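# Return the loose fork to the fork slot in the tray

## Task

Place the loose fork in the tray slot that already holds forks. It must lie on top of or next to those forks, flat rather than tipped onto its side, aligned with the slot's length, and with its handle pointing the same direction as theirs. Every item that started in the tray must finish in its proper slot, and nothing may end up in the tray unless it sits with items of its own kind. The arrangement must stay put without the robot holding it. Finish by releasing the fork and moving the grippers away.

## Robot and tools

Robot: two arms, left_arm and right_arm, mounted on opposite sides of a table and facing each other. Each arm has six joints (waist, shoulder, elbow, wrist pitch, wrist yaw, wrist roll) and a two-finger gripper. The names left and right are labels only, not sides of any camera image. A loose object may occasionally get a small nudge from outside.

Frame: one shared scene frame for both arms. Origin at the table centre, +z up, table surface at z = +0.020 m. left_arm's base is on the +y side. Positions are in metres. Gripper fingers point along the gripper's +x axis and spread along its y axis; the reported end-effector point lies between the pads, roughly 3 to 4 cm short of the fingertips. Reported hand positions can be somewhat wrong, especially with the arm stretched out.

Tool execute_actions, argument actions: a list holding zero items or exactly one. Empty list [] changes nothing and just returns the state. A wait is {"steps": N} with N up to 300 control steps (each 1/30 s), counted from the previous result and including your reply time. A motion is {"rows": [...], "steps": N} with N from 1 to 15 (default 15). Each row is applied for one step; if there are fewer rows than steps, the last row repeats. Optional pictures true/false controls whether camera images are returned (they are by default).

Row layout: one list of 14 numbers covering both arms, each in [-1, 1], always all 14 even if one arm is idle. Order: left_arm waist, shoulder, elbow, wrist pitch, wrist yaw, wrist roll, gripper opening; then the same seven for right_arm.

Joint entries are offsets, not poses. They are measured from the joint angles in the most recent result that printed them (before any such result in this scene, or for later calls within one reply, from where the arm is when the action begins), not from the previous row. So all zeros means return to those reference angles, not hold still. Scale: 1.0 equals 0.9615 rad for waist, shoulder and elbow; 1.713 rad for wrist pitch; 1.767 for wrist yaw; 1.728 for wrist roll. Stated joint ranges in rad: waist -3.054 to 3.054, shoulder 0.000 to 3.142, elbow 0.000 to 2.356, wrist pitch -1.571 to 1.571, wrist yaw -1.571 to 1.571, wrist roll -3.142 to 3.142. A call asking a joint more than 0.010 rad beyond its range is refused and nothing is sent. True ends may sit up to 0.010 rad either side; requests past the real end are clipped there, and the result may print "joint sent to its limit" (possibly about an earlier action still running). No such line does not prove there is room left.

Gripper entry is absolute, not an offset: +1 fully open (pad gap 0.088 m), empty fingers close at about -0.80, lower values add nothing. Full close takes at least about 0.5 s. To grasp, command a value well under grip_measured; the bigger the gap, the harder the squeeze (about 34 N per pad maximum, maybe less). Fast closing can overshoot and even pop open. Readings may be offset by about 1 mm per gripper.

Motion limits: each step the joint target is kept within a lead of the measured angle (0.211 rad waist/shoulder/elbow, 0.213 wrist pitch, 0.267 wrist yaw, 0.228 wrist roll), and targets are scaled back if they would move the gripper over 70 mm from where it is. Big moves therefore need several calls. Friction can leave joints short of target or ignore tiny moves; check the joint readout after each move. Between calls the arms keep heading for the last row's target until they all nearly stop or a step is HELD.

Result lines: per-arm state left_arm: … | right_arm: … with end_effector_position, end_effector_quat_wxyz and linear/angular velocities. Joint positions and Joint velocities list each arm's six joints (rad, rad/s) plus pad gap (m, m/s). grip_measured is the finger opening on the command scale. "joint command not followed" means the clearance check altered or blocked joint targets on some steps (the rest ran). HELD marks steps where the row was partly or wholly not sent. TORQUE FAULT: a joint hit its load limit (waist 17, shoulder 21.1, elbow 21, wrist pitch 5.55, wrist yaw 5.53, wrist roll 5.19 N m, held weight included); that arm halts 10 s and drops the rest of the call. MOTOR HOT appears from 50 °C while holding loads; at 95 °C an OVER-TEMPERATURE FAULT holds the arm, and if it doesn't cool in 30 to 60 s the arm and gripper lose power and go limp.

Tool zoom_image: camera (cam_high, cam_low, cam_left_wrist, cam_right_wrist, each 504x504) and region [x0, y0, x1, y1] in pixels from the top-left, at most 504 by 504; returns a finer view of that camera's latest image.

Tool finished_scene: scene = current scene number; ends and grades it irreversibly and gives the next task. The goal must hold on its own at that moment. Replying without any tool call ends everything.

Avoid: knocking or placing anything off the table (fails the task), dropping or slamming objects, hard pushes, letting the two arms (mounts included) collide or press on each other, and leaving the fork supported only by the gripper. Note the simulation keeps running while replies are written.

Each tool is called as name([rows], argument=value, ...), one row to a line, values as JSON.

## Session

I'll start by looking at the current state.

execute_actions(actions=[])

Scene clock: 0.00 s of 4000.00 s.
left_arm: end_effector_position=(+0.2269, +0.3918, +0.2079) grip_measured=+0.855 end_effector_quat_wxyz=(+0.755, -0.015, +0.649, +0.088) end_effector_velocity=(-0.002, +0.001, +0.000) end_effector_angular_velocity=(+0.007, -0.000, +0.020) | right_arm: end_effector_position=(+0.0951, -0.2590, +0.4242) grip_measured=+0.822 end_effector_quat_wxyz=(+0.828, +0.058, +0.008, +0.558) end_effector_velocity=(-0.000, -0.000, +0.000) end_effector_angular_velocity=(-0.005, -0.006, +0.005)
Joint positions: left_arm=[ 1.391  1.594  1.273 -1.135 -0.184 -0.725  0.081] | right_arm=[ 0.004  0.85   0.653  0.248  0.004 -0.006  0.079]
Joint velocities: left_arm=[-0.002 -0.002 -0.002 -0.007 -0.007 -0.022 -0.   ] | right_arm=[-0.002 -0.002  0.002 -0.007 -0.007 -0.007 -0.   ]
Heat: left arm: hottest wrist yaw 23 °C (+0.0 °C/min); right arm: hottest waist 23 °C (+0.0 °C/min).

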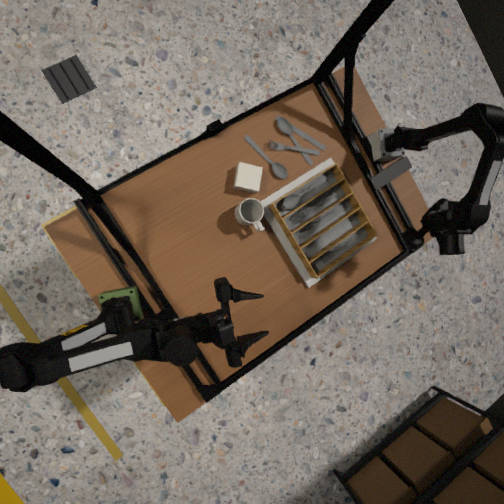

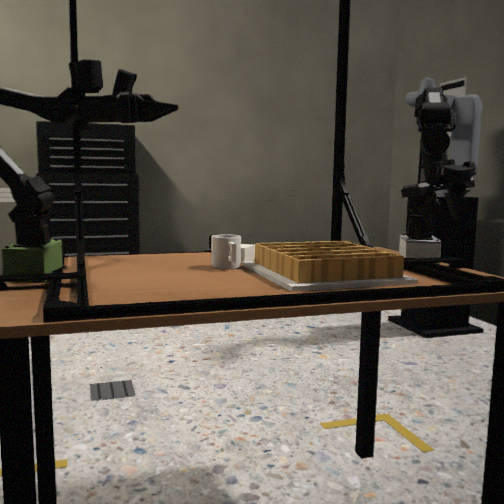

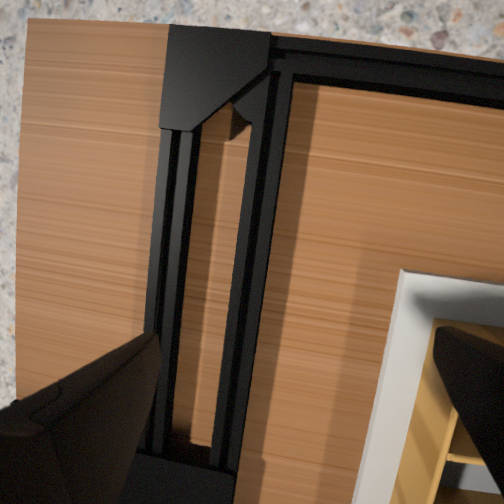

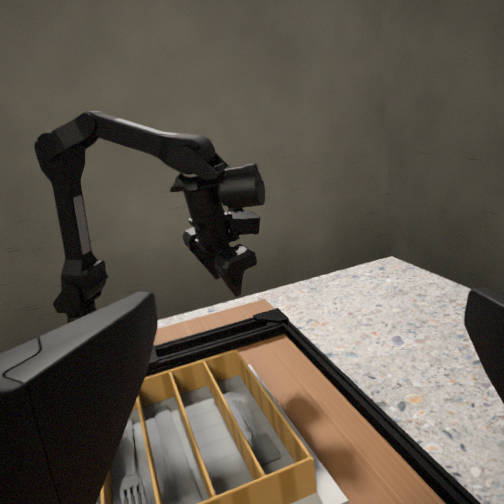

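zoom_image(camera="cam_high", region=[220, 100, 420, 300])

zoom_image(camera="cam_right_wrist", region=[80, 330, 360, 504])

Region (220, 100, 420, 300) of cam_high's 504x504 image, scaled by 2.520, with more detail than that image has.

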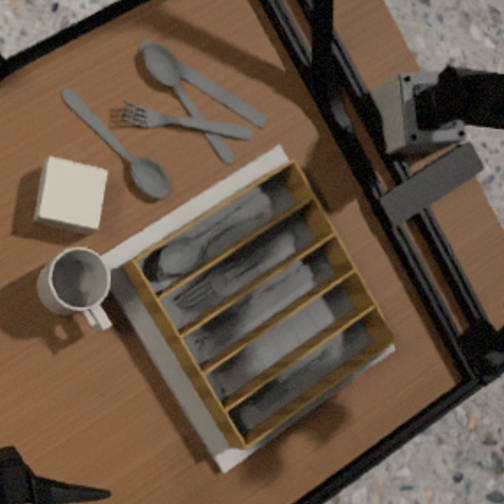

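Region (80, 330, 360, 504) of cam_right_wrist's 504x504 image, scaled by 1.800, with more detail than that image has; it fills the top 313 rows of this view, and the rest is white.

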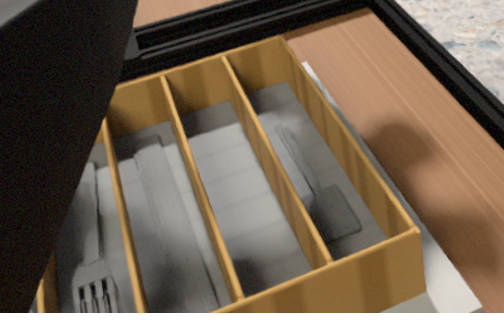

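zoom_image(camera="cam_high", region=[236, 106, 346, 196])

zoom_image(camera="cam_high", region=[300, 50, 504, 270])

zoom_image(camera="cam_high", region=[20, 180, 270, 430])

Region (236, 106, 346, 196) of cam_high's 504x504 image, scaled by 4.582, with more detail than that image has; it fills the top 412 rows of this view, and the rest is white.

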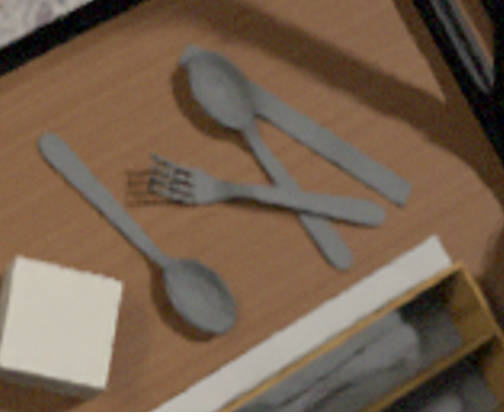

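Region (300, 50, 504, 270) of cam_high's 504x504 image, scaled by 2.291, with more detail than that image has; it fills the left 467 columns of this view, and the rest is white.

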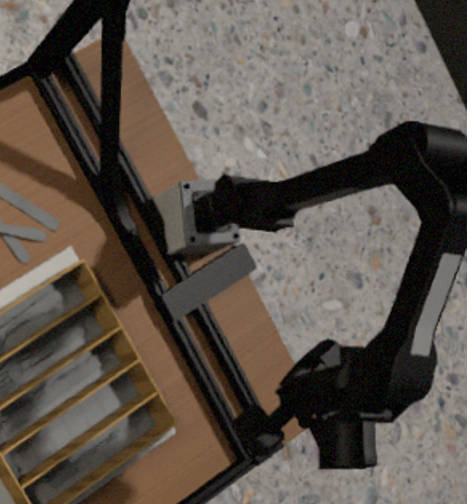

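Region (20, 180, 270, 430) of cam_high's 504x504 image, scaled by 2.016, with more detail than that image has.

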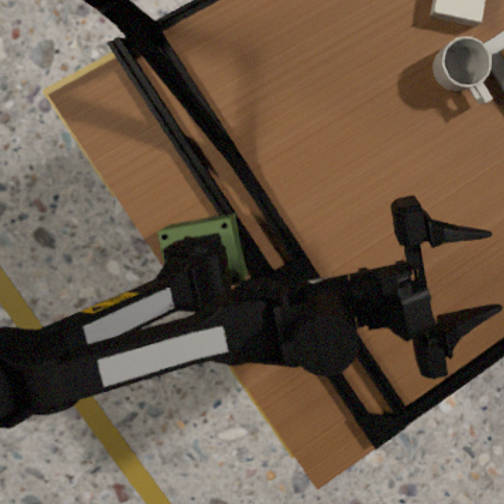

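execute_actions([
  {"rows": [[-0.05,0.018,0.017,-0.003,0.005,0.026,0.85,0,0,0,0,0,0,0.82],[-0.12,0.043,0.04,-0.007,0.012,0.06,0.85,0,0,0,0,0,0,0.82],[-0.2,0.071,0.067,-0.011,0.021,0.1,0.85,0,0,0,0,0,0,0.82],[-0.3,0.106,0.1,-0.017,0.031,0.15,0.85,0,0,0,0,0,0,0.82],[-0.4,0.142,0.135,-0.023,0.042,0.2,0.85,0,0,0,0,0,0,0.82],[-0.5,0.178,0.168,-0.028,0.052,0.256,0.85,0,0,0,0,0,0,0.82],[-0.6,0.213,0.2,-0.034,0.062,0.307,0.85,0,0,0,0,0,0,0.82],[-0.7,0.248,0.236,-0.04,0.073,0.358,0.85,0,0,0,0,0,0,0.82],[-0.8,0.284,0.27,-0.046,0.083,0.41,0.85,0,0,0,0,0,0,0.82],[-0.9,0.32,0.303,-0.051,0.094,0.46,0.85,0,0,0,0,0,0,0.82],[-1.0,0.355,0.337,-0.057,0.104,0.512,0.85,0,0,0,0,0,0,0.82]], "steps": 15},
], pictures=false)

Scene clock: 120.50 s of 4000.00 s.
left_arm: end_effector_position=(+0.0815, +0.1986, +0.1883) grip_measured=+0.850 end_effector_quat_wxyz=(+0.565, +0.407, +0.590, -0.409) end_effector_velocity=(-0.545, -0.240, -0.027) end_effector_angular_velocity=(-0.025, +0.301, -3.174) | right_arm: end_effector_position=(+0.0951, -0.2590, +0.4243) grip_measured=+0.820 end_effector_quat_wxyz=(+0.828, +0.058, +0.008, +0.558) end_effector_velocity=(-0.000, -0.000, +0.000) end_effector_angular_velocity=(-0.005, -0.006, +0.005)
Joint positions: left_arm=[ 0.746  1.9    1.56  -1.217 -0.022 -0.001  0.081] | right_arm=[ 0.004  0.85   0.653  0.248  0.004 -0.006  0.079]
Joint velocities: left_arm=[-1.57   0.33   0.242 -0.095  0.183  1.604 -0.   ] | right_arm=[-0.002 -0.002  0.002 -0.007 -0.007 -0.007  0.   ]
Heat: left arm: hottest shoulder 29 °C (+2.0 °C/min); right arm: hottest elbow 30 °C (+1.0 °C/min).
Steps of this call (steps 1 to 90: nothing new was sent; then 117.00 s passed at rest; steps 91 to 105: all 15 steps of this action). Readings (joint positions):
91: left_arm=[1.389 1.594 1.273 -1.135 -0.184 -0.719] | right_arm=[0.004 0.850 0.653 0.248 0.004 -0.006]
92: left_arm=[1.376 1.598 1.278 -1.140 -0.184 -0.695] | right_arm=[0.004 0.850 0.653 0.248 0.004 -0.006]
94: left_arm=[1.300 1.624 1.306 -1.149 -0.171 -0.609] | right_arm=[0.004 0.850 0.653 0.248 0.004 -0.006]
98: left_arm=[1.087 1.729 1.407 -1.174 -0.108 -0.380] | right_arm=[0.004 0.850 0.653 0.248 0.004 -0.006]
105: the state above

execute_actions([
  {"rows": [[-0.4,0.036,0.038,-0.009,0.012,0.093,0.6,0,0,0,0,0,0,0.82],[-0.47,0.036,0.038,-0.009,0.012,0.093,0.5,0,0,0,0,0,0,0.82],[-0.54,0.036,0.038,-0.009,0.012,0.093,0.4,0,0,0,0,0,0,0.82],[-0.61,0.036,0.038,-0.009,0.012,0.093,0.3,0,0,0,0,0,0,0.82],[-0.68,0.036,0.038,-0.009,0.012,0.093,0.2,0,0,0,0,0,0,0.82],[-0.73,0.036,0.038,-0.009,0.012,0.093,0.1,0,0,0,0,0,0,0.82],[-0.78,0.036,0.038,-0.009,0.012,0.093,0.0,0,0,0,0,0,0,0.82],[-0.82,0.036,0.038,-0.009,0.012,0.093,-0.1,0,0,0,0,0,0,0.82],[-0.85,0.036,0.038,-0.009,0.012,0.093,-0.1,0,0,0,0,0,0,0.82],[-0.865,0.036,0.038,-0.009,0.012,0.093,-0.1,0,0,0,0,0,0,0.82]], "steps": 15},
], pictures=false)

execute_actions([
  {"steps": 15},
])

Scene clock: 128.97 s of 4000.00 s.
left_arm: end_effector_position=(-0.2182, +0.2187, +0.2044) grip_measured=-0.086 end_effector_quat_wxyz=(+0.293, +0.620, +0.325, -0.651) end_effector_velocity=(+0.016, -0.002, -0.001) end_effector_angular_velocity=(+0.010, -0.030, +0.023) | right_arm: end_effector_position=(+0.0952, -0.2590, +0.4245) grip_measured=+0.820 end_effector_quat_wxyz=(+0.828, +0.058, +0.008, +0.558) end_effector_velocity=(-0.000, -0.000, +0.000) end_effector_angular_velocity=(-0.005, -0.006, +0.005)
Joint positions: left_arm=[-0.103  1.924  1.588 -1.231  0.003  0.158  0.035] | right_arm=[ 0.004  0.85   0.653  0.248  0.004 -0.006  0.079]
Joint velocities: left_arm=[ 0.032 -0.002 -0.002 -0.022 -0.022  0.007 -0.008] | right_arm=[-0.002 -0.002  0.002 -0.007 -0.007 -0.007 -0.001]
Heat: left arm: hottest shoulder 29 °C (+1.0 °C/min); right arm: hottest elbow 31 °C (+2.0 °C/min).
Steps of this call (steps 1 to 30: the robot went on to your last target; steps 31 to 90: nothing new was sent; then 4.97 s passed at rest; steps 91 to 105: all 15 steps of this action). Readings (joint positions):
91: left_arm=[0.428 1.923 1.587 -1.231 -0.000 0.157] | right_arm=[0.004 0.850 0.653 0.248 0.004 -0.006]
92: left_arm=[0.414 1.923 1.587 -1.231 -0.005 0.157] | right_arm=[0.004 0.850 0.653 0.248 0.004 -0.006]
94: left_arm=[0.341 1.923 1.588 -1.231 -0.007 0.157] | right_arm=[0.004 0.850 0.653 0.248 0.004 -0.006]
98: left_arm=[0.121 1.924 1.588 -1.231 -0.005 0.157] | right_arm=[0.004 0.850 0.653 0.248 0.004 -0.006]
105: the state above

Scene clock: 129.47 s of 4000.00 s.
left_arm: end_effector_position=(-0.2125, +0.2156, +0.2040) grip_measured=-0.100 end_effector_quat_wxyz=(+0.298, +0.618, +0.331, -0.648) end_effector_velocity=(+0.001, +0.002, +0.002) end_effector_angular_velocity=(-0.002, -0.007, -0.010) | right_arm: end_effector_position=(+0.0952, -0.2590, +0.4245) grip_measured=+0.820 end_effector_quat_wxyz=(+0.828, +0.058, +0.008, +0.558) end_effector_velocity=(+0.000, -0.001, -0.001) end_effector_angular_velocity=(-0.001, -0.007, -0.005)
Joint positions: left_arm=[-0.085  1.924  1.588 -1.231  0.002  0.158  0.034] | right_arm=[ 0.004  0.85   0.653  0.248  0.004 -0.006  0.079]
Joint velocities: left_arm=[-0.002 -0.007 -0.002 -0.007 -0.007  0.007 -0.   ] | right_arm=[ 0.002 -0.002 -0.007  0.007  0.007 -0.007 -0.   ]
Heat: left arm: hottest shoulder 29 °C (+1.0 °C/min); right arm: hottest elbow 31 °C (+2.0 °C/min).
Steps of this call (steps 1 to 15: the robot went on to your last target). Readings (joint positions):
1: left_arm=[-0.100 1.924 1.588 -1.231 0.003 0.158] | right_arm=[0.004 0.850 0.653 0.248 0.004 -0.006]
2: left_arm=[-0.096 1.924 1.588 -1.231 0.003 0.158] | right_arm=[0.004 0.850 0.653 0.248 0.004 -0.006]
4: left_arm=[-0.088 1.924 1.588 -1.231 0.002 0.158] | right_arm=[0.004 0.850 0.653 0.248 0.004 -0.006]
8: left_arm=[-0.085 1.924 1.588 -1.231 0.002 0.158] | right_arm=[0.004 0.850 0.653 0.248 0.004 -0.006]
15: the state above

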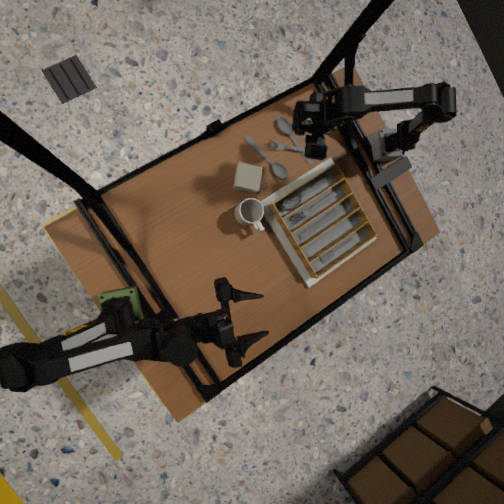

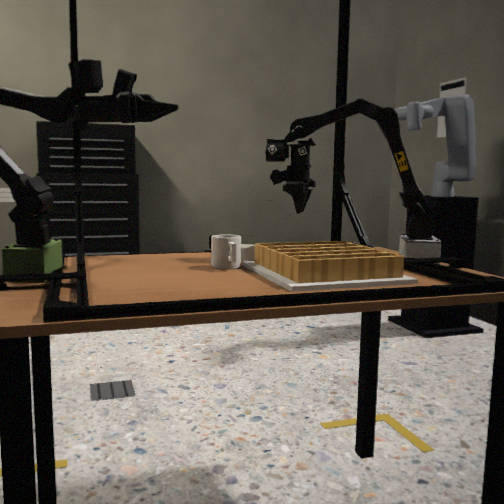

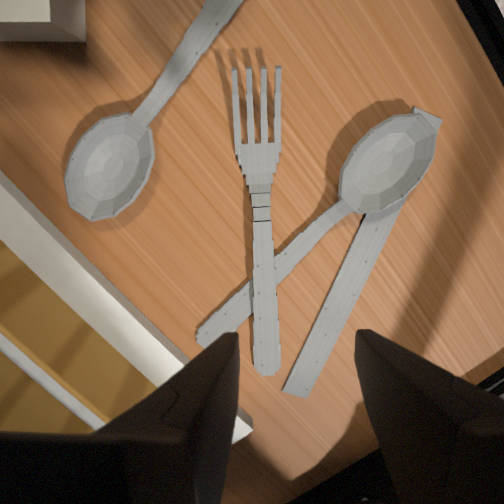

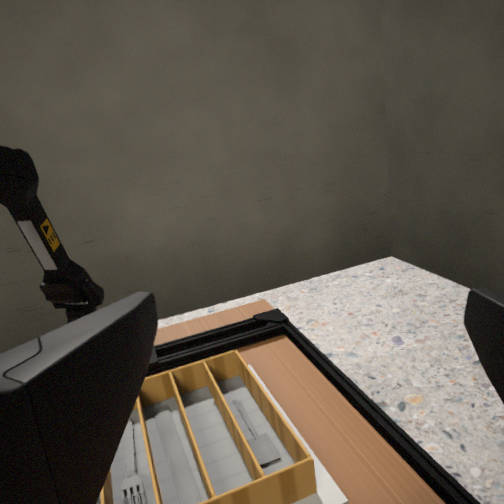

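execute_actions([
  {"rows": [[0,0.003,-0.02,0.012,-0.002,0,-0.1,0,0,0,0,0,0,0.82],[0,0.007,-0.045,0.028,-0.004,0,-0.1,0,0,0,0,0,0,0.82],[0,0.012,-0.08,0.05,-0.008,0,-0.1,0,0,0,0,0,0,0.82],[0,0.018,-0.12,0.076,-0.012,0,-0.1,0,0,0,0,0,0,0.82],[0,0.024,-0.16,0.1,-0.015,0,-0.1,0,0,0,0,0,0,0.82],[0,0.03,-0.2,0.127,-0.019,0,-0.1,0,0,0,0,0,0,0.82],[0,0.036,-0.24,0.152,-0.023,0,-0.1,0,0,0,0,0,0,0.82],[0,0.042,-0.28,0.177,-0.027,0,-0.1,0,0,0,0,0,0,0.82],[0,0.048,-0.31,0.196,-0.03,0,-0.1,0,0,0,0,0,0,0.82],[0,0.053,-0.335,0.212,-0.032,0,-0.1,0,0,0,0,0,0,0.82],[0,0.058,-0.355,0.225,-0.034,0,-0.1,0,0,0,0,0,0,0.82],[0,0.062,-0.371,0.235,-0.036,0,-0.1,0,0,0,0,0,0,0.82]], "steps": 15},
], pictures=false)

execute_actions([
  {"steps": 12},
])

Scene clock: 210.93 s of 4000.00 s.
left_arm: end_effector_position=(-0.2020, +0.2301, +0.1040) grip_measured=-0.100 end_effector_quat_wxyz=(+0.311, +0.634, +0.317, -0.633) end_effector_velocity=(+0.019, +0.029, -0.067) end_effector_angular_velocity=(+0.034, -0.076, -0.014) | right_arm: end_effector_position=(+0.0952, -0.2590, +0.4245) grip_measured=+0.820 end_effector_quat_wxyz=(+0.828, +0.058, +0.008, +0.558) end_effector_velocity=(+0.001, -0.001, -0.005) end_effector_angular_velocity=(-0.029, -0.011, -0.008)
Joint positions: left_arm=[-0.085  1.979  1.25  -0.853 -0.055  0.158  0.034] | right_arm=[ 0.004  0.85   0.653  0.248  0.004 -0.006  0.079]
Joint velocities: left_arm=[-0.002  0.051 -0.227  0.212 -0.051  0.007 -0.   ] | right_arm=[-0.002 -0.002 -0.002 -0.022  0.007 -0.022 -0.   ]
Heat: left arm: hottest shoulder 32 °C (+2.0 °C/min); right arm: hottest elbow 32 °C (+1.0 °C/min).
Steps of this call (steps 1 to 15: the robot went on to your last target; steps 16 to 90: nothing new was sent; then 77.97 s passed at rest; steps 91 to 105: all 15 steps of this action). Readings (joint positions):
91: left_arm=[-0.085 1.924 1.588 -1.230 0.002 0.158] | right_arm=[0.004 0.850 0.653 0.248 0.004 -0.006]
92: left_arm=[-0.085 1.924 1.584 -1.219 0.002 0.158] | right_arm=[0.004 0.850 0.653 0.248 0.004 -0.006]
94: left_arm=[-0.085 1.924 1.554 -1.169 -0.005 0.158] | right_arm=[0.004 0.850 0.653 0.248 0.004 -0.006]
98: left_arm=[-0.085 1.933 1.425 -1.025 -0.027 0.158] | right_arm=[0.004 0.850 0.653 0.248 0.004 -0.006]
105: the state above

Scene clock: 211.33 s of 4000.00 s.
left_arm: end_effector_position=(-0.2027, +0.2280, +0.1019) grip_measured=-0.100 end_effector_quat_wxyz=(+0.316, +0.630, +0.314, -0.636) end_effector_velocity=(+0.002, +0.003, -0.001) end_effector_angular_velocity=(+0.007, -0.012, +0.019) | right_arm: end_effector_position=(+0.0952, -0.2590, +0.4245) grip_measured=+0.820 end_effector_quat_wxyz=(+0.828, +0.058, +0.008, +0.558) end_effector_velocity=(-0.002, +0.000, -0.005) end_effector_angular_velocity=(-0.028, -0.012, +0.001)
Joint positions: left_arm=[-0.085  1.98   1.242 -0.83  -0.058  0.158  0.034] | right_arm=[ 0.004  0.85   0.653  0.248  0.004 -0.006  0.079]
Joint velocities: left_arm=[-0.002 -0.002 -0.007 -0.007 -0.007 -0.022 -0.   ] | right_arm=[ 0.007 -0.002 -0.002 -0.022  0.007 -0.022  0.   ]
Heat: left arm: hottest shoulder 32 °C (+2.0 °C/min); right arm: hottest elbow 32 °C (+1.0 °C/min).
Steps of this call (steps 1 to 12: the robot went on to your last target). Readings (joint positions):
1: left_arm=[-0.085 1.980 1.244 -0.846 -0.055 0.158] | right_arm=[0.004 0.850 0.653 0.248 0.004 -0.006]
2: left_arm=[-0.085 1.980 1.242 -0.841 -0.056 0.158] | right_arm=[0.004 0.850 0.653 0.248 0.004 -0.006]
4: left_arm=[-0.085 1.980 1.242 -0.833 -0.057 0.158] | right_arm=[0.004 0.850 0.653 0.248 0.004 -0.006]
8: left_arm=[-0.085 1.980 1.242 -0.832 -0.058 0.158] | right_arm=[0.004 0.850 0.653 0.248 0.004 -0.006]
12: the state above

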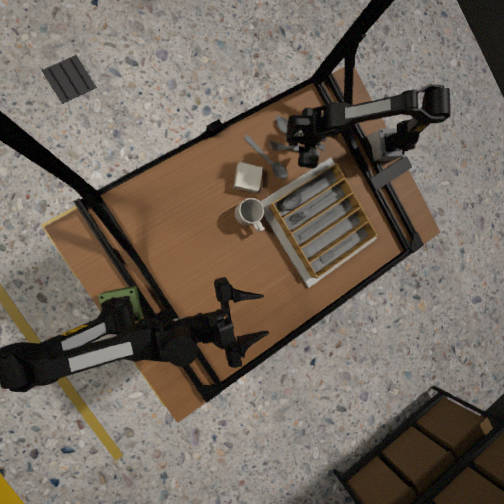

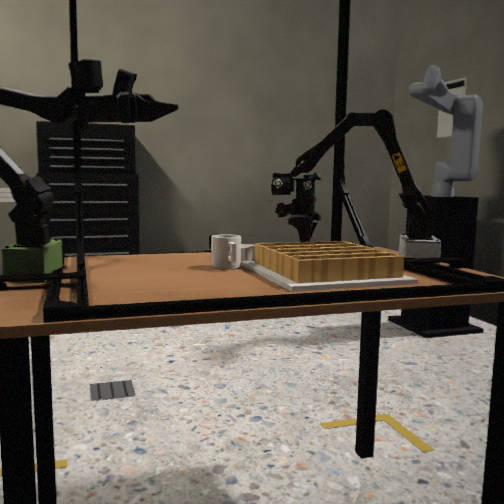

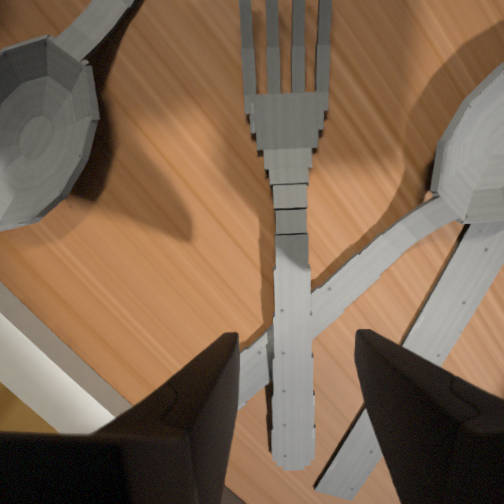

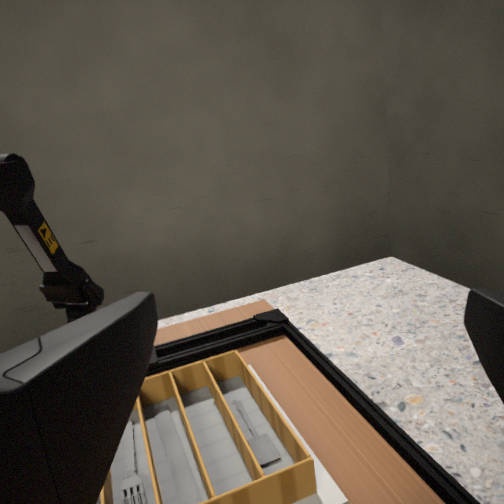

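zoom_image(camera="cam_low", region=[60, 50, 200, 140])

zoom_image(camera="cam_low", region=[240, 160, 380, 290])

Region (60, 50, 200, 140) of cam_low's 504x504 image, scaled by 3.600, with more detail than that image has; it fills the top 324 rows of this view, and the rest is white.

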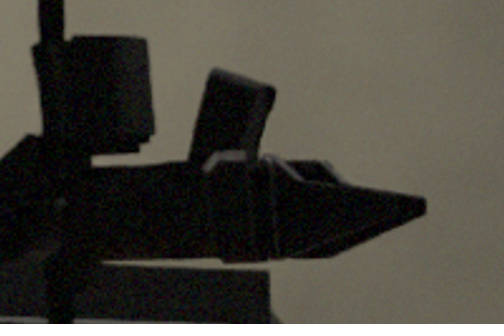

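Region (240, 160, 380, 290) of cam_low's 504x504 image, scaled by 3.600, with more detail than that image has; it fills the top 468 rows of this view, and the rest is white.

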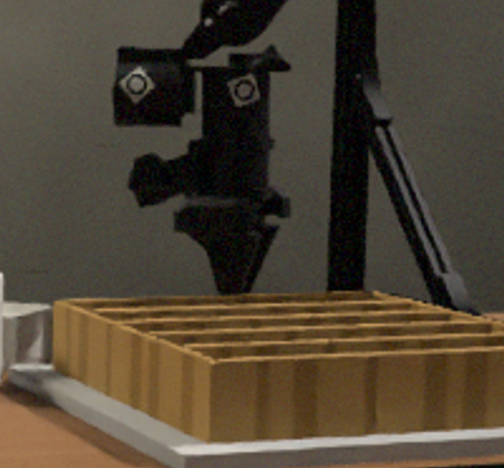

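execute_actions([
  {"rows": [[-0.001,0.008,0.008,0.001,0,0,-0.12,0,0,0,0,0,0,0.82],[-0.002,0.02,0.02,0.003,0,0,-0.14,0,0,0,0,0,0,0.82],[-0.003,0.036,0.034,0.006,0,-0.001,-0.16,0,0,0,0,0,0,0.82],[-0.004,0.054,0.048,0.009,-0.001,-0.002,-0.18,0,0,0,0,0,0,0.82],[-0.005,0.072,0.062,0.013,-0.001,-0.002,-0.18,0,0,0,0,0,0,0.82],[-0.006,0.09,0.074,0.017,-0.001,-0.003,-0.18,0,0,0,0,0,0,0.82],[-0.007,0.108,0.085,0.02,-0.001,-0.003,-0.18,0,0,0,0,0,0,0.82],[-0.008,0.125,0.094,0.024,-0.002,-0.004,-0.18,0,0,0,0,0,0,0.82],[-0.009,0.14,0.1,0.027,-0.002,-0.004,-0.18,0,0,0,0,0,0,0.82],[-0.01,0.153,0.105,0.03,-0.002,-0.005,-0.18,0,0,0,0,0,0,0.82],[-0.011,0.164,0.108,0.032,-0.002,-0.005,-0.18,0,0,0,0,0,0,0.82],[-0.011,0.172,0.11,0.0336,-0.002,-0.005,-0.18,0,0,0,0,0,0,0.82]], "steps": 15},
], pictures=false)

execute_actions([
  {"steps": 12},
])

Scene clock: 295.50 s of 4000.00 s.
left_arm: end_effector_position=(-0.2195, +0.2067, +0.0715) grip_measured=-0.179 end_effector_quat_wxyz=(+0.314, +0.632, +0.314, -0.635) end_effector_velocity=(+0.005, +0.013, -0.045) end_effector_angular_velocity=(+0.094, -0.076, -0.007) | right_arm: end_effector_position=(+0.0952, -0.2590, +0.4245) grip_measured=+0.820 end_effector_quat_wxyz=(+0.828, +0.058, +0.008, +0.558) end_effector_velocity=(+0.001, +0.000, -0.004) end_effector_angular_velocity=(-0.009, +0.011, +0.002)
Joint positions: left_arm=[-0.093  2.129  1.333 -0.778 -0.058  0.153  0.03 ] | right_arm=[ 0.004  0.85   0.653  0.248  0.004 -0.006  0.079]
Joint velocities: left_arm=[-0.007  0.129  0.002  0.007 -0.022 -0.007 -0.   ] | right_arm=[-0.007  0.002 -0.002 -0.007 -0.007  0.007 -0.   ]
Heat: left arm: hottest shoulder 34 °C (+1.0 °C/min); right arm: hottest elbow 33 °C (+1.0 °C/min).
Steps of this call (steps 1 to 30: the robot went on to your last target; steps 31 to 90: nothing new was sent; then 80.67 s passed at rest; steps 91 to 105: all 15 steps of this action). Readings (joint positions):
91: left_arm=[-0.085 1.980 1.241 -0.830 -0.058 0.158] | right_arm=[0.004 0.850 0.653 0.248 0.004 -0.006]
92: left_arm=[-0.085 1.980 1.242 -0.830 -0.058 0.158] | right_arm=[0.004 0.850 0.653 0.248 0.004 -0.006]
94: left_arm=[-0.085 1.990 1.252 -0.827 -0.058 0.158] | right_arm=[0.004 0.850 0.653 0.248 0.004 -0.006]
98: left_arm=[-0.087 2.044 1.300 -0.803 -0.058 0.157] | right_arm=[0.004 0.850 0.653 0.248 0.004 -0.006]
105: the state above

Scene clock: 295.90 s of 4000.00 s.
left_arm: end_effector_position=(-0.2207, +0.2049, +0.0709) grip_measured=-0.180 end_effector_quat_wxyz=(+0.315, +0.631, +0.313, -0.636) end_effector_velocity=(+0.003, +0.005, +0.000) end_effector_angular_velocity=(+0.016, -0.017, +0.018) | right_arm: end_effector_position=(+0.0952, -0.2590, +0.4245) grip_measured=+0.820 end_effector_quat_wxyz=(+0.828, +0.058, +0.008, +0.558) end_effector_velocity=(+0.003, -0.001, -0.005) end_effector_angular_velocity=(-0.010, +0.012, -0.013)
Joint positions: left_arm=[-0.094  2.134  1.338 -0.773 -0.058  0.153  0.03 ] | right_arm=[ 0.004  0.85   0.653  0.248  0.004 -0.006  0.079]
Joint velocities: left_arm=[-0.002 -0.002 -0.002 -0.022 -0.007 -0.022 -0.   ] | right_arm=[-0.007 -0.002 -0.007 -0.007  0.007  0.007 -0.   ]
Heat: left arm: hottest shoulder 34 °C (+1.0 °C/min); right arm: hottest elbow 33 °C (+1.0 °C/min).
Steps of this call (steps 1 to 12: the robot went on to your last target). Readings (joint positions):
1: left_arm=[-0.093 2.132 1.333 -0.777 -0.058 0.153] | right_arm=[0.004 0.850 0.653 0.248 0.004 -0.006]
2: left_arm=[-0.094 2.133 1.333 -0.776 -0.058 0.153] | right_arm=[0.004 0.850 0.653 0.248 0.004 -0.006]
4: left_arm=[-0.094 2.134 1.335 -0.775 -0.058 0.153] | right_arm=[0.004 0.850 0.653 0.248 0.004 -0.006]
8: left_arm=[-0.094 2.134 1.338 -0.773 -0.058 0.153] | right_arm=[0.004 0.850 0.653 0.248 0.004 -0.006]
12: the state above

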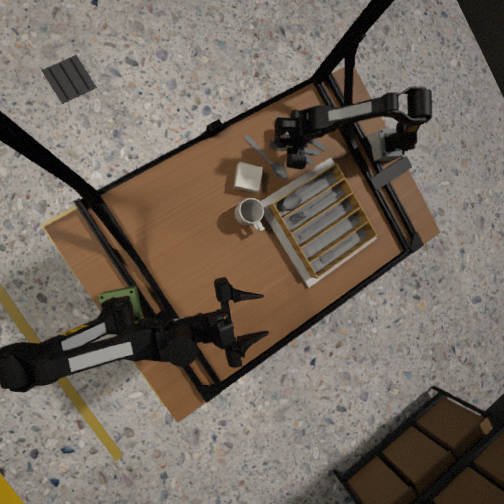

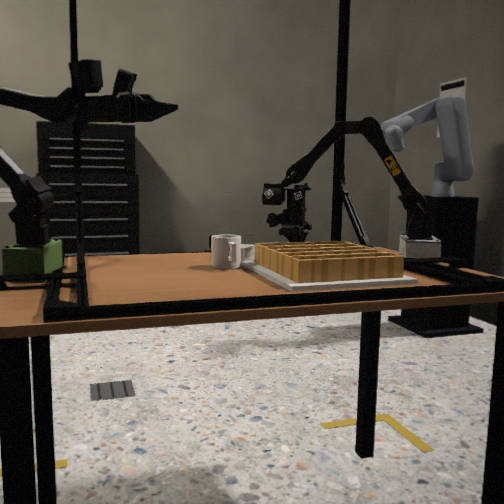

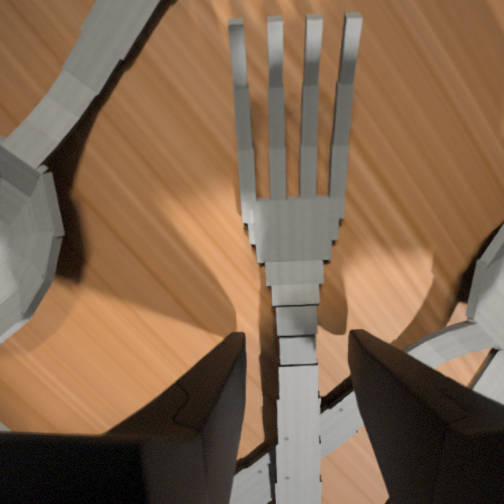

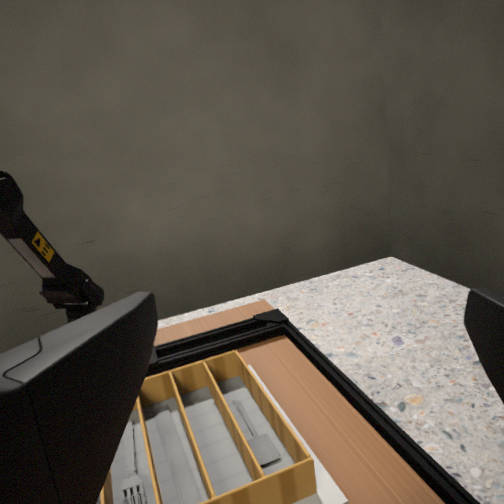

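execute_actions([
  {"rows": [[0,0.012,0.0,0.002,0,0,-0.18,0,0,0,0,0,0,0.82],[0,0.015,-0.006,0.004,0,0,-0.18,0,0,0,0,0,0,0.82],[0,0.018,-0.011,0.006,0,0,-0.18,0,0,0,0,0,0,0.82],[0,0.021,-0.014,0.009,0,0,-0.18,0,0,0,0,0,0,0.82],[0,0.024,-0.017,0.011,0,0,-0.18,0,0,0,0,0,0,0.82],[0,0.027,-0.019,0.013,0,0,-0.18,0,0,0,0,0,0,0.82],[0,0.03,-0.021,0.015,0,0,-0.18,0,0,0,0,0,0,0.82],[0,0.033,-0.023,0.017,0,0,-0.18,0,0,0,0,0,0,0.82],[0,0.035,-0.025,0.019,0,0,-0.18,0,0,0,0,0,0,0.82],[0,0.037,-0.027,0.021,0,0,-0.18,0,0,0,0,0,0,0.82],[0,0.039,-0.028,0.022,0,0,-0.18,0,0,0,0,0,0,0.82],[0,0.04,-0.029,0.0228,0,0,-0.18,0,0,0,0,0,0,0.82]], "steps": 15},
], pictures=false)

execute_actions([
  {"steps": 10},
])

Scene clock: 319.07 s of 4000.00 s.
left_arm: end_effector_position=(-0.2212, +0.2048, +0.0636) grip_measured=-0.180 end_effector_quat_wxyz=(+0.316, +0.630, +0.312, -0.637) end_effector_velocity=(+0.003, +0.010, -0.003) end_effector_angular_velocity=(+0.036, -0.011, +0.003) | right_arm: end_effector_position=(+0.0952, -0.2590, +0.4247) grip_measured=+0.820 end_effector_quat_wxyz=(+0.828, +0.058, +0.008, +0.558) end_effector_velocity=(+0.001, -0.001, -0.002) end_effector_angular_velocity=(-0.010, -0.003, -0.009)
Joint positions: left_arm=[-0.094  2.147  1.327 -0.745 -0.058  0.152  0.03 ] | right_arm=[ 0.004  0.85   0.654  0.248  0.004 -0.006  0.079]
Joint velocities: left_arm=[-0.002 -0.002 -0.017 -0.022  0.007 -0.007 -0.   ] | right_arm=[-0.002 -0.002 -0.002 -0.007  0.007 -0.007 -0.   ]
Heat: left arm: hottest shoulder 34 °C (+1.0 °C/min); right arm: hottest elbow 33 °C (+1.0 °C/min).
Steps of this call (steps 1 to 15: the robot went on to your last target; steps 16 to 90: nothing new was sent; then 19.67 s passed at rest; steps 91 to 105: all 15 steps of this action). Readings (joint positions):
91: left_arm=[-0.094 2.134 1.339 -0.773 -0.058 0.152] | right_arm=[0.004 0.850 0.654 0.248 0.004 -0.006]
92: left_arm=[-0.094 2.134 1.339 -0.773 -0.058 0.152] | right_arm=[0.004 0.850 0.654 0.248 0.004 -0.006]
94: left_arm=[-0.094 2.135 1.339 -0.767 -0.058 0.152] | right_arm=[0.004 0.850 0.654 0.248 0.004 -0.006]
98: left_arm=[-0.094 2.143 1.335 -0.754 -0.058 0.152] | right_arm=[0.004 0.850 0.654 0.248 0.004 -0.006]
105: the state above

Scene clock: 319.40 s of 4000.00 s.
left_arm: end_effector_position=(-0.2211, +0.2049, +0.0635) grip_measured=-0.180 end_effector_quat_wxyz=(+0.316, +0.630, +0.312, -0.637) end_effector_velocity=(+0.001, +0.003, -0.001) end_effector_angular_velocity=(+0.014, +0.001, +0.009) | right_arm: end_effector_position=(+0.0952, -0.2590, +0.4247) grip_measured=+0.820 end_effector_quat_wxyz=(+0.828, +0.058, +0.008, +0.558) end_effector_velocity=(+0.000, -0.001, +0.000) end_effector_angular_velocity=(+0.000, +0.008, -0.004)
Joint positions: left_arm=[-0.094  2.147  1.326 -0.744 -0.058  0.152  0.03 ] | right_arm=[ 0.004  0.85   0.654  0.248  0.004 -0.006  0.079]
Joint velocities: left_arm=[ 0.002  0.002 -0.002 -0.007  0.007 -0.007  0.   ] | right_arm=[ 0.002 -0.002  0.002 -0.007  0.007  0.007 -0.   ]
Heat: left arm: hottest shoulder 34 °C (+1.0 °C/min); right arm: hottest elbow 33 °C (+1.0 °C/min).
Steps of this call (steps 1 to 10: the robot went on to your last target). Readings (joint positions):
1: left_arm=[-0.094 2.147 1.327 -0.745 -0.058 0.152] | right_arm=[0.004 0.850 0.654 0.248 0.004 -0.006]
2: left_arm=[-0.094 2.147 1.327 -0.745 -0.058 0.152] | right_arm=[0.004 0.850 0.654 0.248 0.004 -0.006]
4: left_arm=[-0.094 2.147 1.327 -0.744 -0.058 0.152] | right_arm=[0.004 0.850 0.654 0.248 0.004 -0.006]
8: left_arm=[-0.094 2.147 1.326 -0.744 -0.058 0.152] | right_arm=[0.004 0.850 0.654 0.248 0.004 -0.006]
10: the state above

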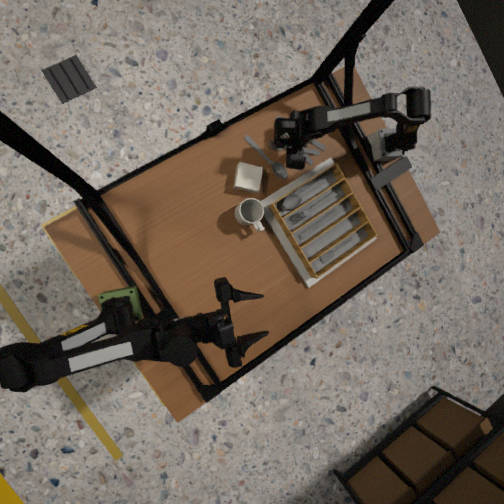

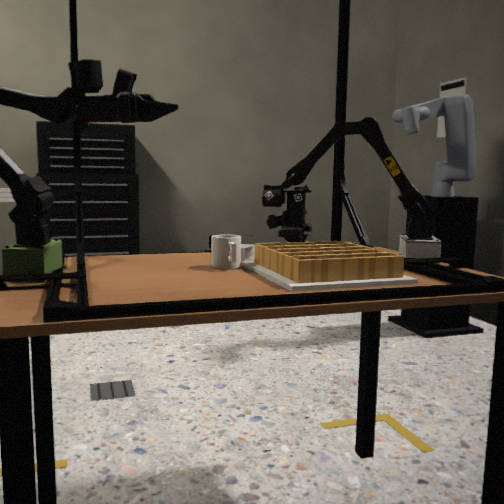

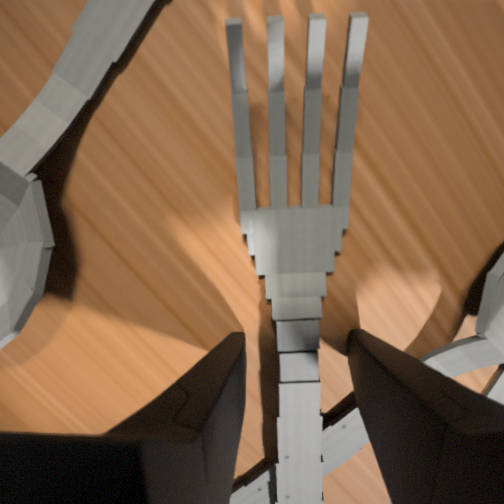

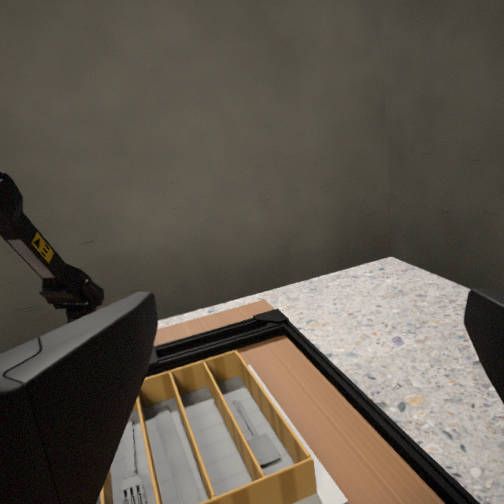

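execute_actions([
  {"rows": [[0,-0.004,0,0,0,0,-0.2,0,0,0,0,0,0,0.82],[0,-0.004,0,0,0,0,-0.24,0,0,0,0,0,0,0.82],[0,-0.004,0,0,0,0,-0.28,0,0,0,0,0,0,0.82],[0,-0.004,0,0,0,0,-0.32,0,0,0,0,0,0,0.82],[0,-0.004,0,0,0,0,-0.36,0,0,0,0,0,0,0.82],[0,-0.004,0,0,0,0,-0.4,0,0,0,0,0,0,0.82],[0,-0.004,0,0,0,0,-0.44,0,0,0,0,0,0,0.82],[0,-0.004,0,0,0,0,-0.48,0,0,0,0,0,0,0.82],[0,-0.004,0,0,0,0,-0.52,0,0,0,0,0,0,0.82],[0,-0.004,0,0,0,0,-0.56,0,0,0,0,0,0,0.82],[0,-0.004,0,0,0,0,-0.6,0,0,0,0,0,0,0.82],[0,-0.004,0,0,0,0,-0.64,0,0,0,0,0,0,0.82],[0,-0.004,0,0,0,0,-0.68,0,0,0,0,0,0,0.82],[0,-0.004,0,0,0,0,-0.72,0,0,0,0,0,0,0.82],[0,-0.004,0,0,0,0,-0.75,0,0,0,0,0,0,0.82]], "steps": 15},
], pictures=false)

execute_actions([
  {"steps": 10},
])

Scene clock: 333.97 s of 4000.00 s.
left_arm: end_effector_position=(-0.2210, +0.2048, +0.0641) grip_measured=-0.556 end_effector_quat_wxyz=(+0.316, +0.630, +0.311, -0.637) end_effector_velocity=(+0.003, +0.001, +0.000) end_effector_angular_velocity=(+0.003, -0.010, +0.009) | right_arm: end_effector_position=(+0.0952, -0.2591, +0.4248) grip_measured=+0.820 end_effector_quat_wxyz=(+0.828, +0.058, +0.008, +0.558) end_effector_velocity=(-0.001, +0.001, -0.006) end_effector_angular_velocity=(-0.017, -0.002, +0.016)
Joint positions: left_arm=[-0.094  2.146  1.326 -0.745 -0.06   0.152  0.012] | right_arm=[ 0.004  0.85   0.654  0.248  0.004 -0.006  0.079]
Joint velocities: left_arm=[ 0.002 -0.002 -0.002 -0.007 -0.007 -0.007 -0.001] | right_arm=[-0.007  0.002 -0.007 -0.007 -0.022 -0.007 -0.   ]
Heat: left arm: hottest shoulder 33 °C (-1.0 °C/min); right arm: hottest elbow 33 °C (+0.0 °C/min).
Steps of this call (steps 1 to 15: the robot went on to your last target; steps 16 to 90: nothing new was sent; then 11.07 s passed at rest; steps 91 to 105: all 15 steps of this action). Readings (joint positions):
91: left_arm=[-0.094 2.147 1.326 -0.744 -0.059 0.152] | right_arm=[0.004 0.850 0.654 0.248 0.004 -0.006]
92: left_arm=[-0.094 2.146 1.326 -0.744 -0.060 0.152] | right_arm=[0.004 0.850 0.654 0.248 0.004 -0.006]
94: left_arm=[-0.094 2.146 1.326 -0.743 -0.060 0.152] | right_arm=[0.004 0.850 0.654 0.248 0.004 -0.006]
98: left_arm=[-0.094 2.146 1.326 -0.744 -0.061 0.152] | right_arm=[0.004 0.850 0.654 0.248 0.004 -0.006]
105: the state above

Scene clock: 334.30 s of 4000.00 s.
left_arm: end_effector_position=(-0.2210, +0.2048, +0.0641) grip_measured=-0.557 end_effector_quat_wxyz=(+0.316, +0.630, +0.311, -0.637) end_effector_velocity=(-0.002, +0.000, +0.000) end_effector_angular_velocity=(-0.003, +0.010, -0.009) | right_arm: end_effector_position=(+0.0952, -0.2591, +0.4248) grip_measured=+0.820 end_effector_quat_wxyz=(+0.828, +0.058, +0.008, +0.558) end_effector_velocity=(-0.000, -0.000, +0.000) end_effector_angular_velocity=(-0.005, -0.006, +0.005)
Joint positions: left_arm=[-0.094  2.146  1.326 -0.745 -0.06   0.152  0.012] | right_arm=[ 0.004  0.85   0.654  0.248  0.004 -0.006  0.079]
Joint velocities: left_arm=[-0.002 -0.002 -0.002  0.007  0.007  0.007 -0.   ] | right_arm=[-0.002 -0.002  0.002 -0.007 -0.007 -0.007 -0.   ]
Heat: left arm: hottest shoulder 33 °C (-1.0 °C/min); right arm: hottest elbow 33 °C (+0.0 °C/min).
Steps of this call (steps 1 to 10: the robot went on to your last target). Readings (joint positions):
1: left_arm=[-0.094 2.146 1.326 -0.745 -0.060 0.152] | right_arm=[0.004 0.850 0.654 0.248 0.004 -0.006]
2: left_arm=[-0.094 2.146 1.326 -0.745 -0.060 0.152] | right_arm=[0.004 0.850 0.654 0.248 0.004 -0.006]
4: left_arm=[-0.094 2.146 1.326 -0.745 -0.060 0.152] | right_arm=[0.004 0.850 0.654 0.248 0.004 -0.006]
8: left_arm=[-0.094 2.146 1.326 -0.745 -0.060 0.152] | right_arm=[0.004 0.850 0.654 0.248 0.004 -0.006]
10: the state above

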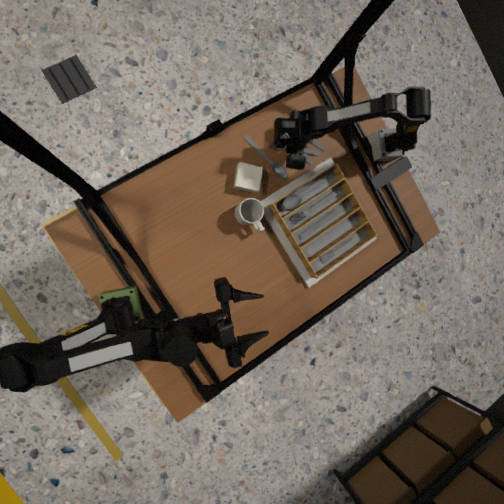

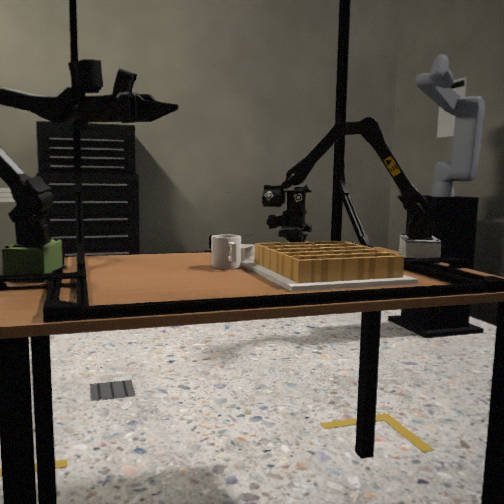

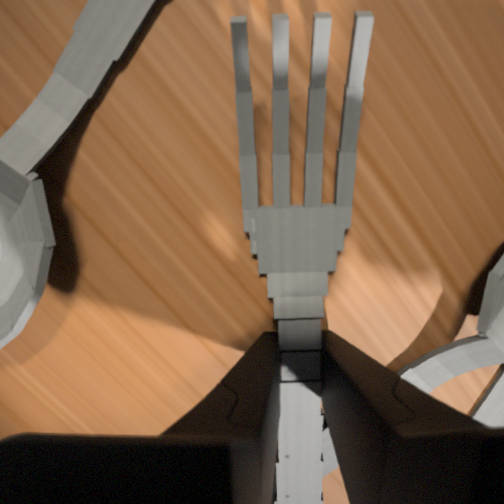

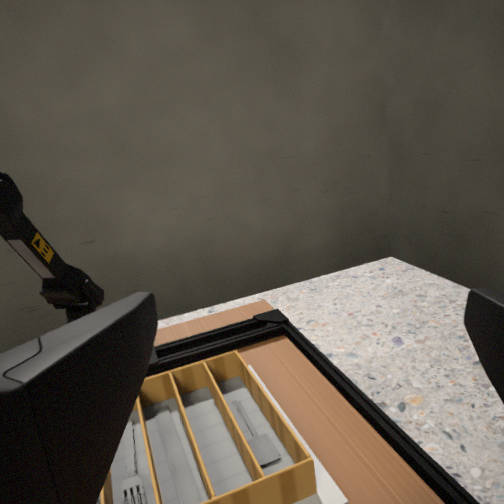

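execute_actions([
  {"rows": [[0,-0.008,0.008,-0.004,0,0,-0.8,0,0,0,0,0,0,0.82],[0,-0.016,0.016,-0.01,0,0,-0.8,0,0,0,0,0,0,0.82],[0,-0.026,0.028,-0.02,0,0,-0.8,0,0,0,0,0,0,0.82],[0,-0.038,0.044,-0.035,0,0,-0.8,0,0,0,0,0,0,0.82],[0,-0.052,0.063,-0.053,0,0,-0.8,0,0,0,0,0,0,0.82],[0,-0.066,0.084,-0.073,0,0,-0.8,0,0,0,0,0,0,0.82],[0,-0.08,0.106,-0.094,0,0,-0.8,0,0,0,0,0,0,0.82],[0,-0.094,0.129,-0.116,0,0,-0.8,0,0,0,0,0,0,0.82],[0,-0.107,0.152,-0.138,0,0,-0.8,0,0,0,0,0,0,0.82],[0,-0.119,0.175,-0.159,0,0,-0.8,0,0,0,0,0,0,0.82],[0,-0.13,0.197,-0.179,0,0,-0.8,0,0,0,0,0,0,0.82],[0,-0.139,0.217,-0.197,0,0,-0.8,0,0,0,0,0,0,0.82],[0,-0.146,0.233,-0.211,0,0,-0.8,0,0,0,0,0,0,0.82],[0,-0.152,0.246,-0.222,0,0,-0.8,0,0,0,0,0,0,0.82],[0,-0.156,0.255,-0.228,0,0,-0.8,0,0,0,0,0,0,0.82]], "steps": 15},
], pictures=false)

execute_actions([
  {"steps": 10},
])

Scene clock: 377.33 s of 4000.00 s.
left_arm: end_effector_position=(-0.2174, +0.1994, +0.1573) grip_measured=-0.557 end_effector_quat_wxyz=(+0.316, +0.631, +0.312, -0.636) end_effector_velocity=(+0.011, -0.007, +0.207) end_effector_angular_velocity=(-0.100, +0.046, -0.003) | right_arm: end_effector_position=(+0.0952, -0.2592, +0.4254) grip_measured=+0.820 end_effector_quat_wxyz=(+0.828, +0.058, +0.007, +0.558) end_effector_velocity=(+0.001, -0.001, -0.002) end_effector_angular_velocity=(-0.004, +0.009, +0.001)
Joint positions: left_arm=[-0.094  2.017  1.532 -1.082 -0.06   0.152  0.012] | right_arm=[ 0.004  0.85   0.655  0.248  0.004 -0.006  0.079]
Joint velocities: left_arm=[-0.002 -0.276  0.442 -0.608 -0.007  0.007 -0.   ] | right_arm=[-0.007 -0.002 -0.002 -0.007 -0.007  0.007  0.   ]
Heat: left arm: hottest shoulder 38 °C (+4.0 °C/min); right arm: hottest elbow 34 °C (+1.0 °C/min).
Steps of this call (steps 1 to 15: the robot went on to your last target; steps 16 to 1276: nothing new was sent; steps 1277 to 1291: all 15 steps of this action). Readings (joint positions):
1277: left_arm=[-0.094 2.143 1.327 -0.745 -0.060 0.152] | right_arm=[0.004 0.850 0.655 0.248 0.004 -0.006]
1278: left_arm=[-0.094 2.143 1.327 -0.747 -0.060 0.152] | right_arm=[0.004 0.850 0.655 0.248 0.004 -0.006]
1280: left_arm=[-0.094 2.141 1.335 -0.770 -0.060 0.152] | right_arm=[0.004 0.850 0.655 0.248 0.004 -0.006]
1284: left_arm=[-0.094 2.110 1.385 -0.868 -0.060 0.152] | right_arm=[0.004 0.850 0.655 0.248 0.004 -0.006]
1291: the state above

Scene clock: 377.67 s of 4000.00 s.
left_arm: end_effector_position=(-0.2155, +0.2012, +0.1705) grip_measured=-0.557 end_effector_quat_wxyz=(+0.315, +0.632, +0.313, -0.635) end_effector_velocity=(+0.002, +0.004, -0.000) end_effector_angular_velocity=(+0.016, -0.017, -0.011) | right_arm: end_effector_position=(+0.0952, -0.2592, +0.4254) grip_measured=+0.820 end_effector_quat_wxyz=(+0.828, +0.058, +0.007, +0.558) end_effector_velocity=(+0.001, -0.001, -0.002) end_effector_angular_velocity=(-0.005, +0.010, -0.008)
Joint positions: left_arm=[-0.094  2.001  1.561 -1.132 -0.06   0.152  0.012] | right_arm=[ 0.004  0.85   0.655  0.248  0.004 -0.006  0.079]
Joint velocities: left_arm=[-0.002  0.002  0.002 -0.022 -0.007  0.007 -0.   ] | right_arm=[-0.002 -0.002 -0.002 -0.007  0.007  0.007 -0.   ]
Heat: left arm: hottest shoulder 38 °C (+4.0 °C/min); right arm: hottest elbow 34 °C (+1.0 °C/min).
Steps of this call (steps 1 to 10: the robot went on to your last target). Readings (joint positions):
1: left_arm=[-0.094 2.010 1.544 -1.098 -0.060 0.152] | right_arm=[0.004 0.850 0.655 0.248 0.004 -0.006]
2: left_arm=[-0.094 2.004 1.552 -1.109 -0.060 0.152] | right_arm=[0.004 0.850 0.655 0.248 0.004 -0.006]
4: left_arm=[-0.094 2.001 1.560 -1.122 -0.060 0.152] | right_arm=[0.004 0.850 0.655 0.248 0.004 -0.006]
8: left_arm=[-0.094 2.001 1.561 -1.132 -0.060 0.152] | right_arm=[0.004 0.850 0.655 0.248 0.004 -0.006]
10: the state above

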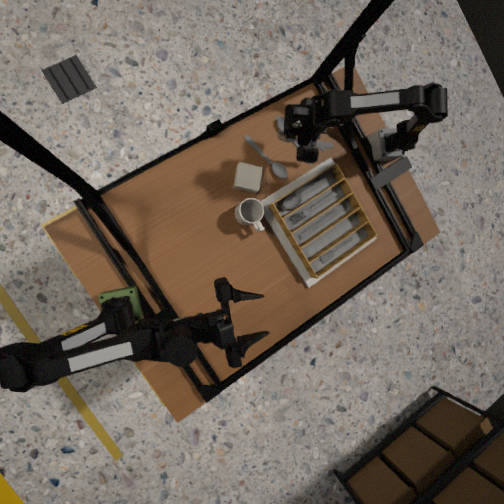

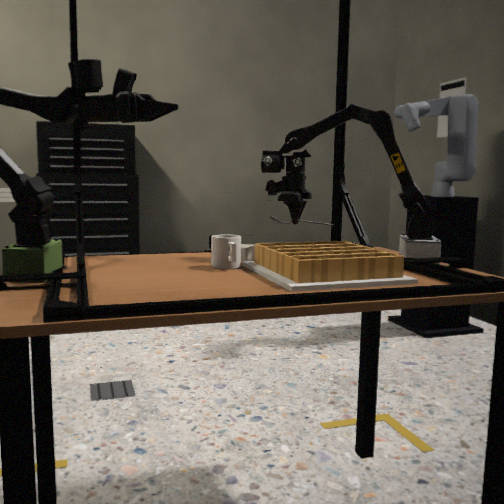

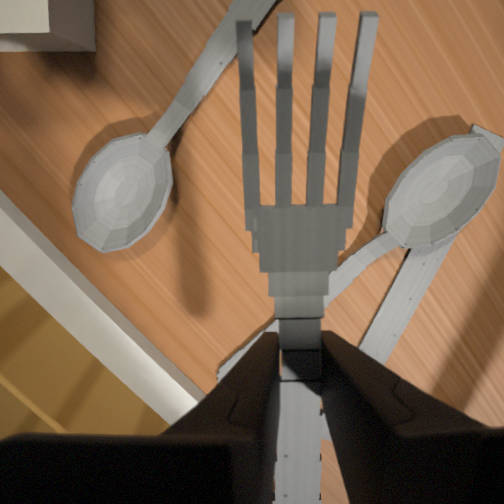

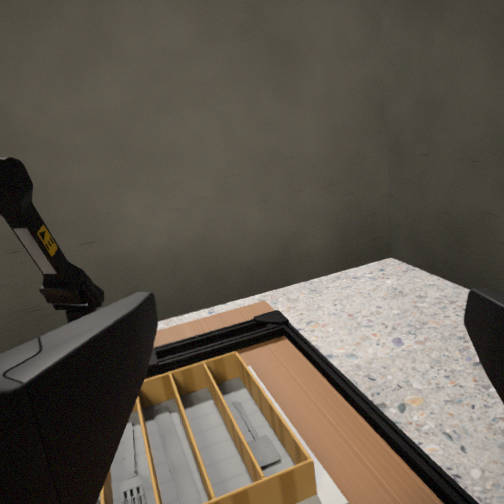

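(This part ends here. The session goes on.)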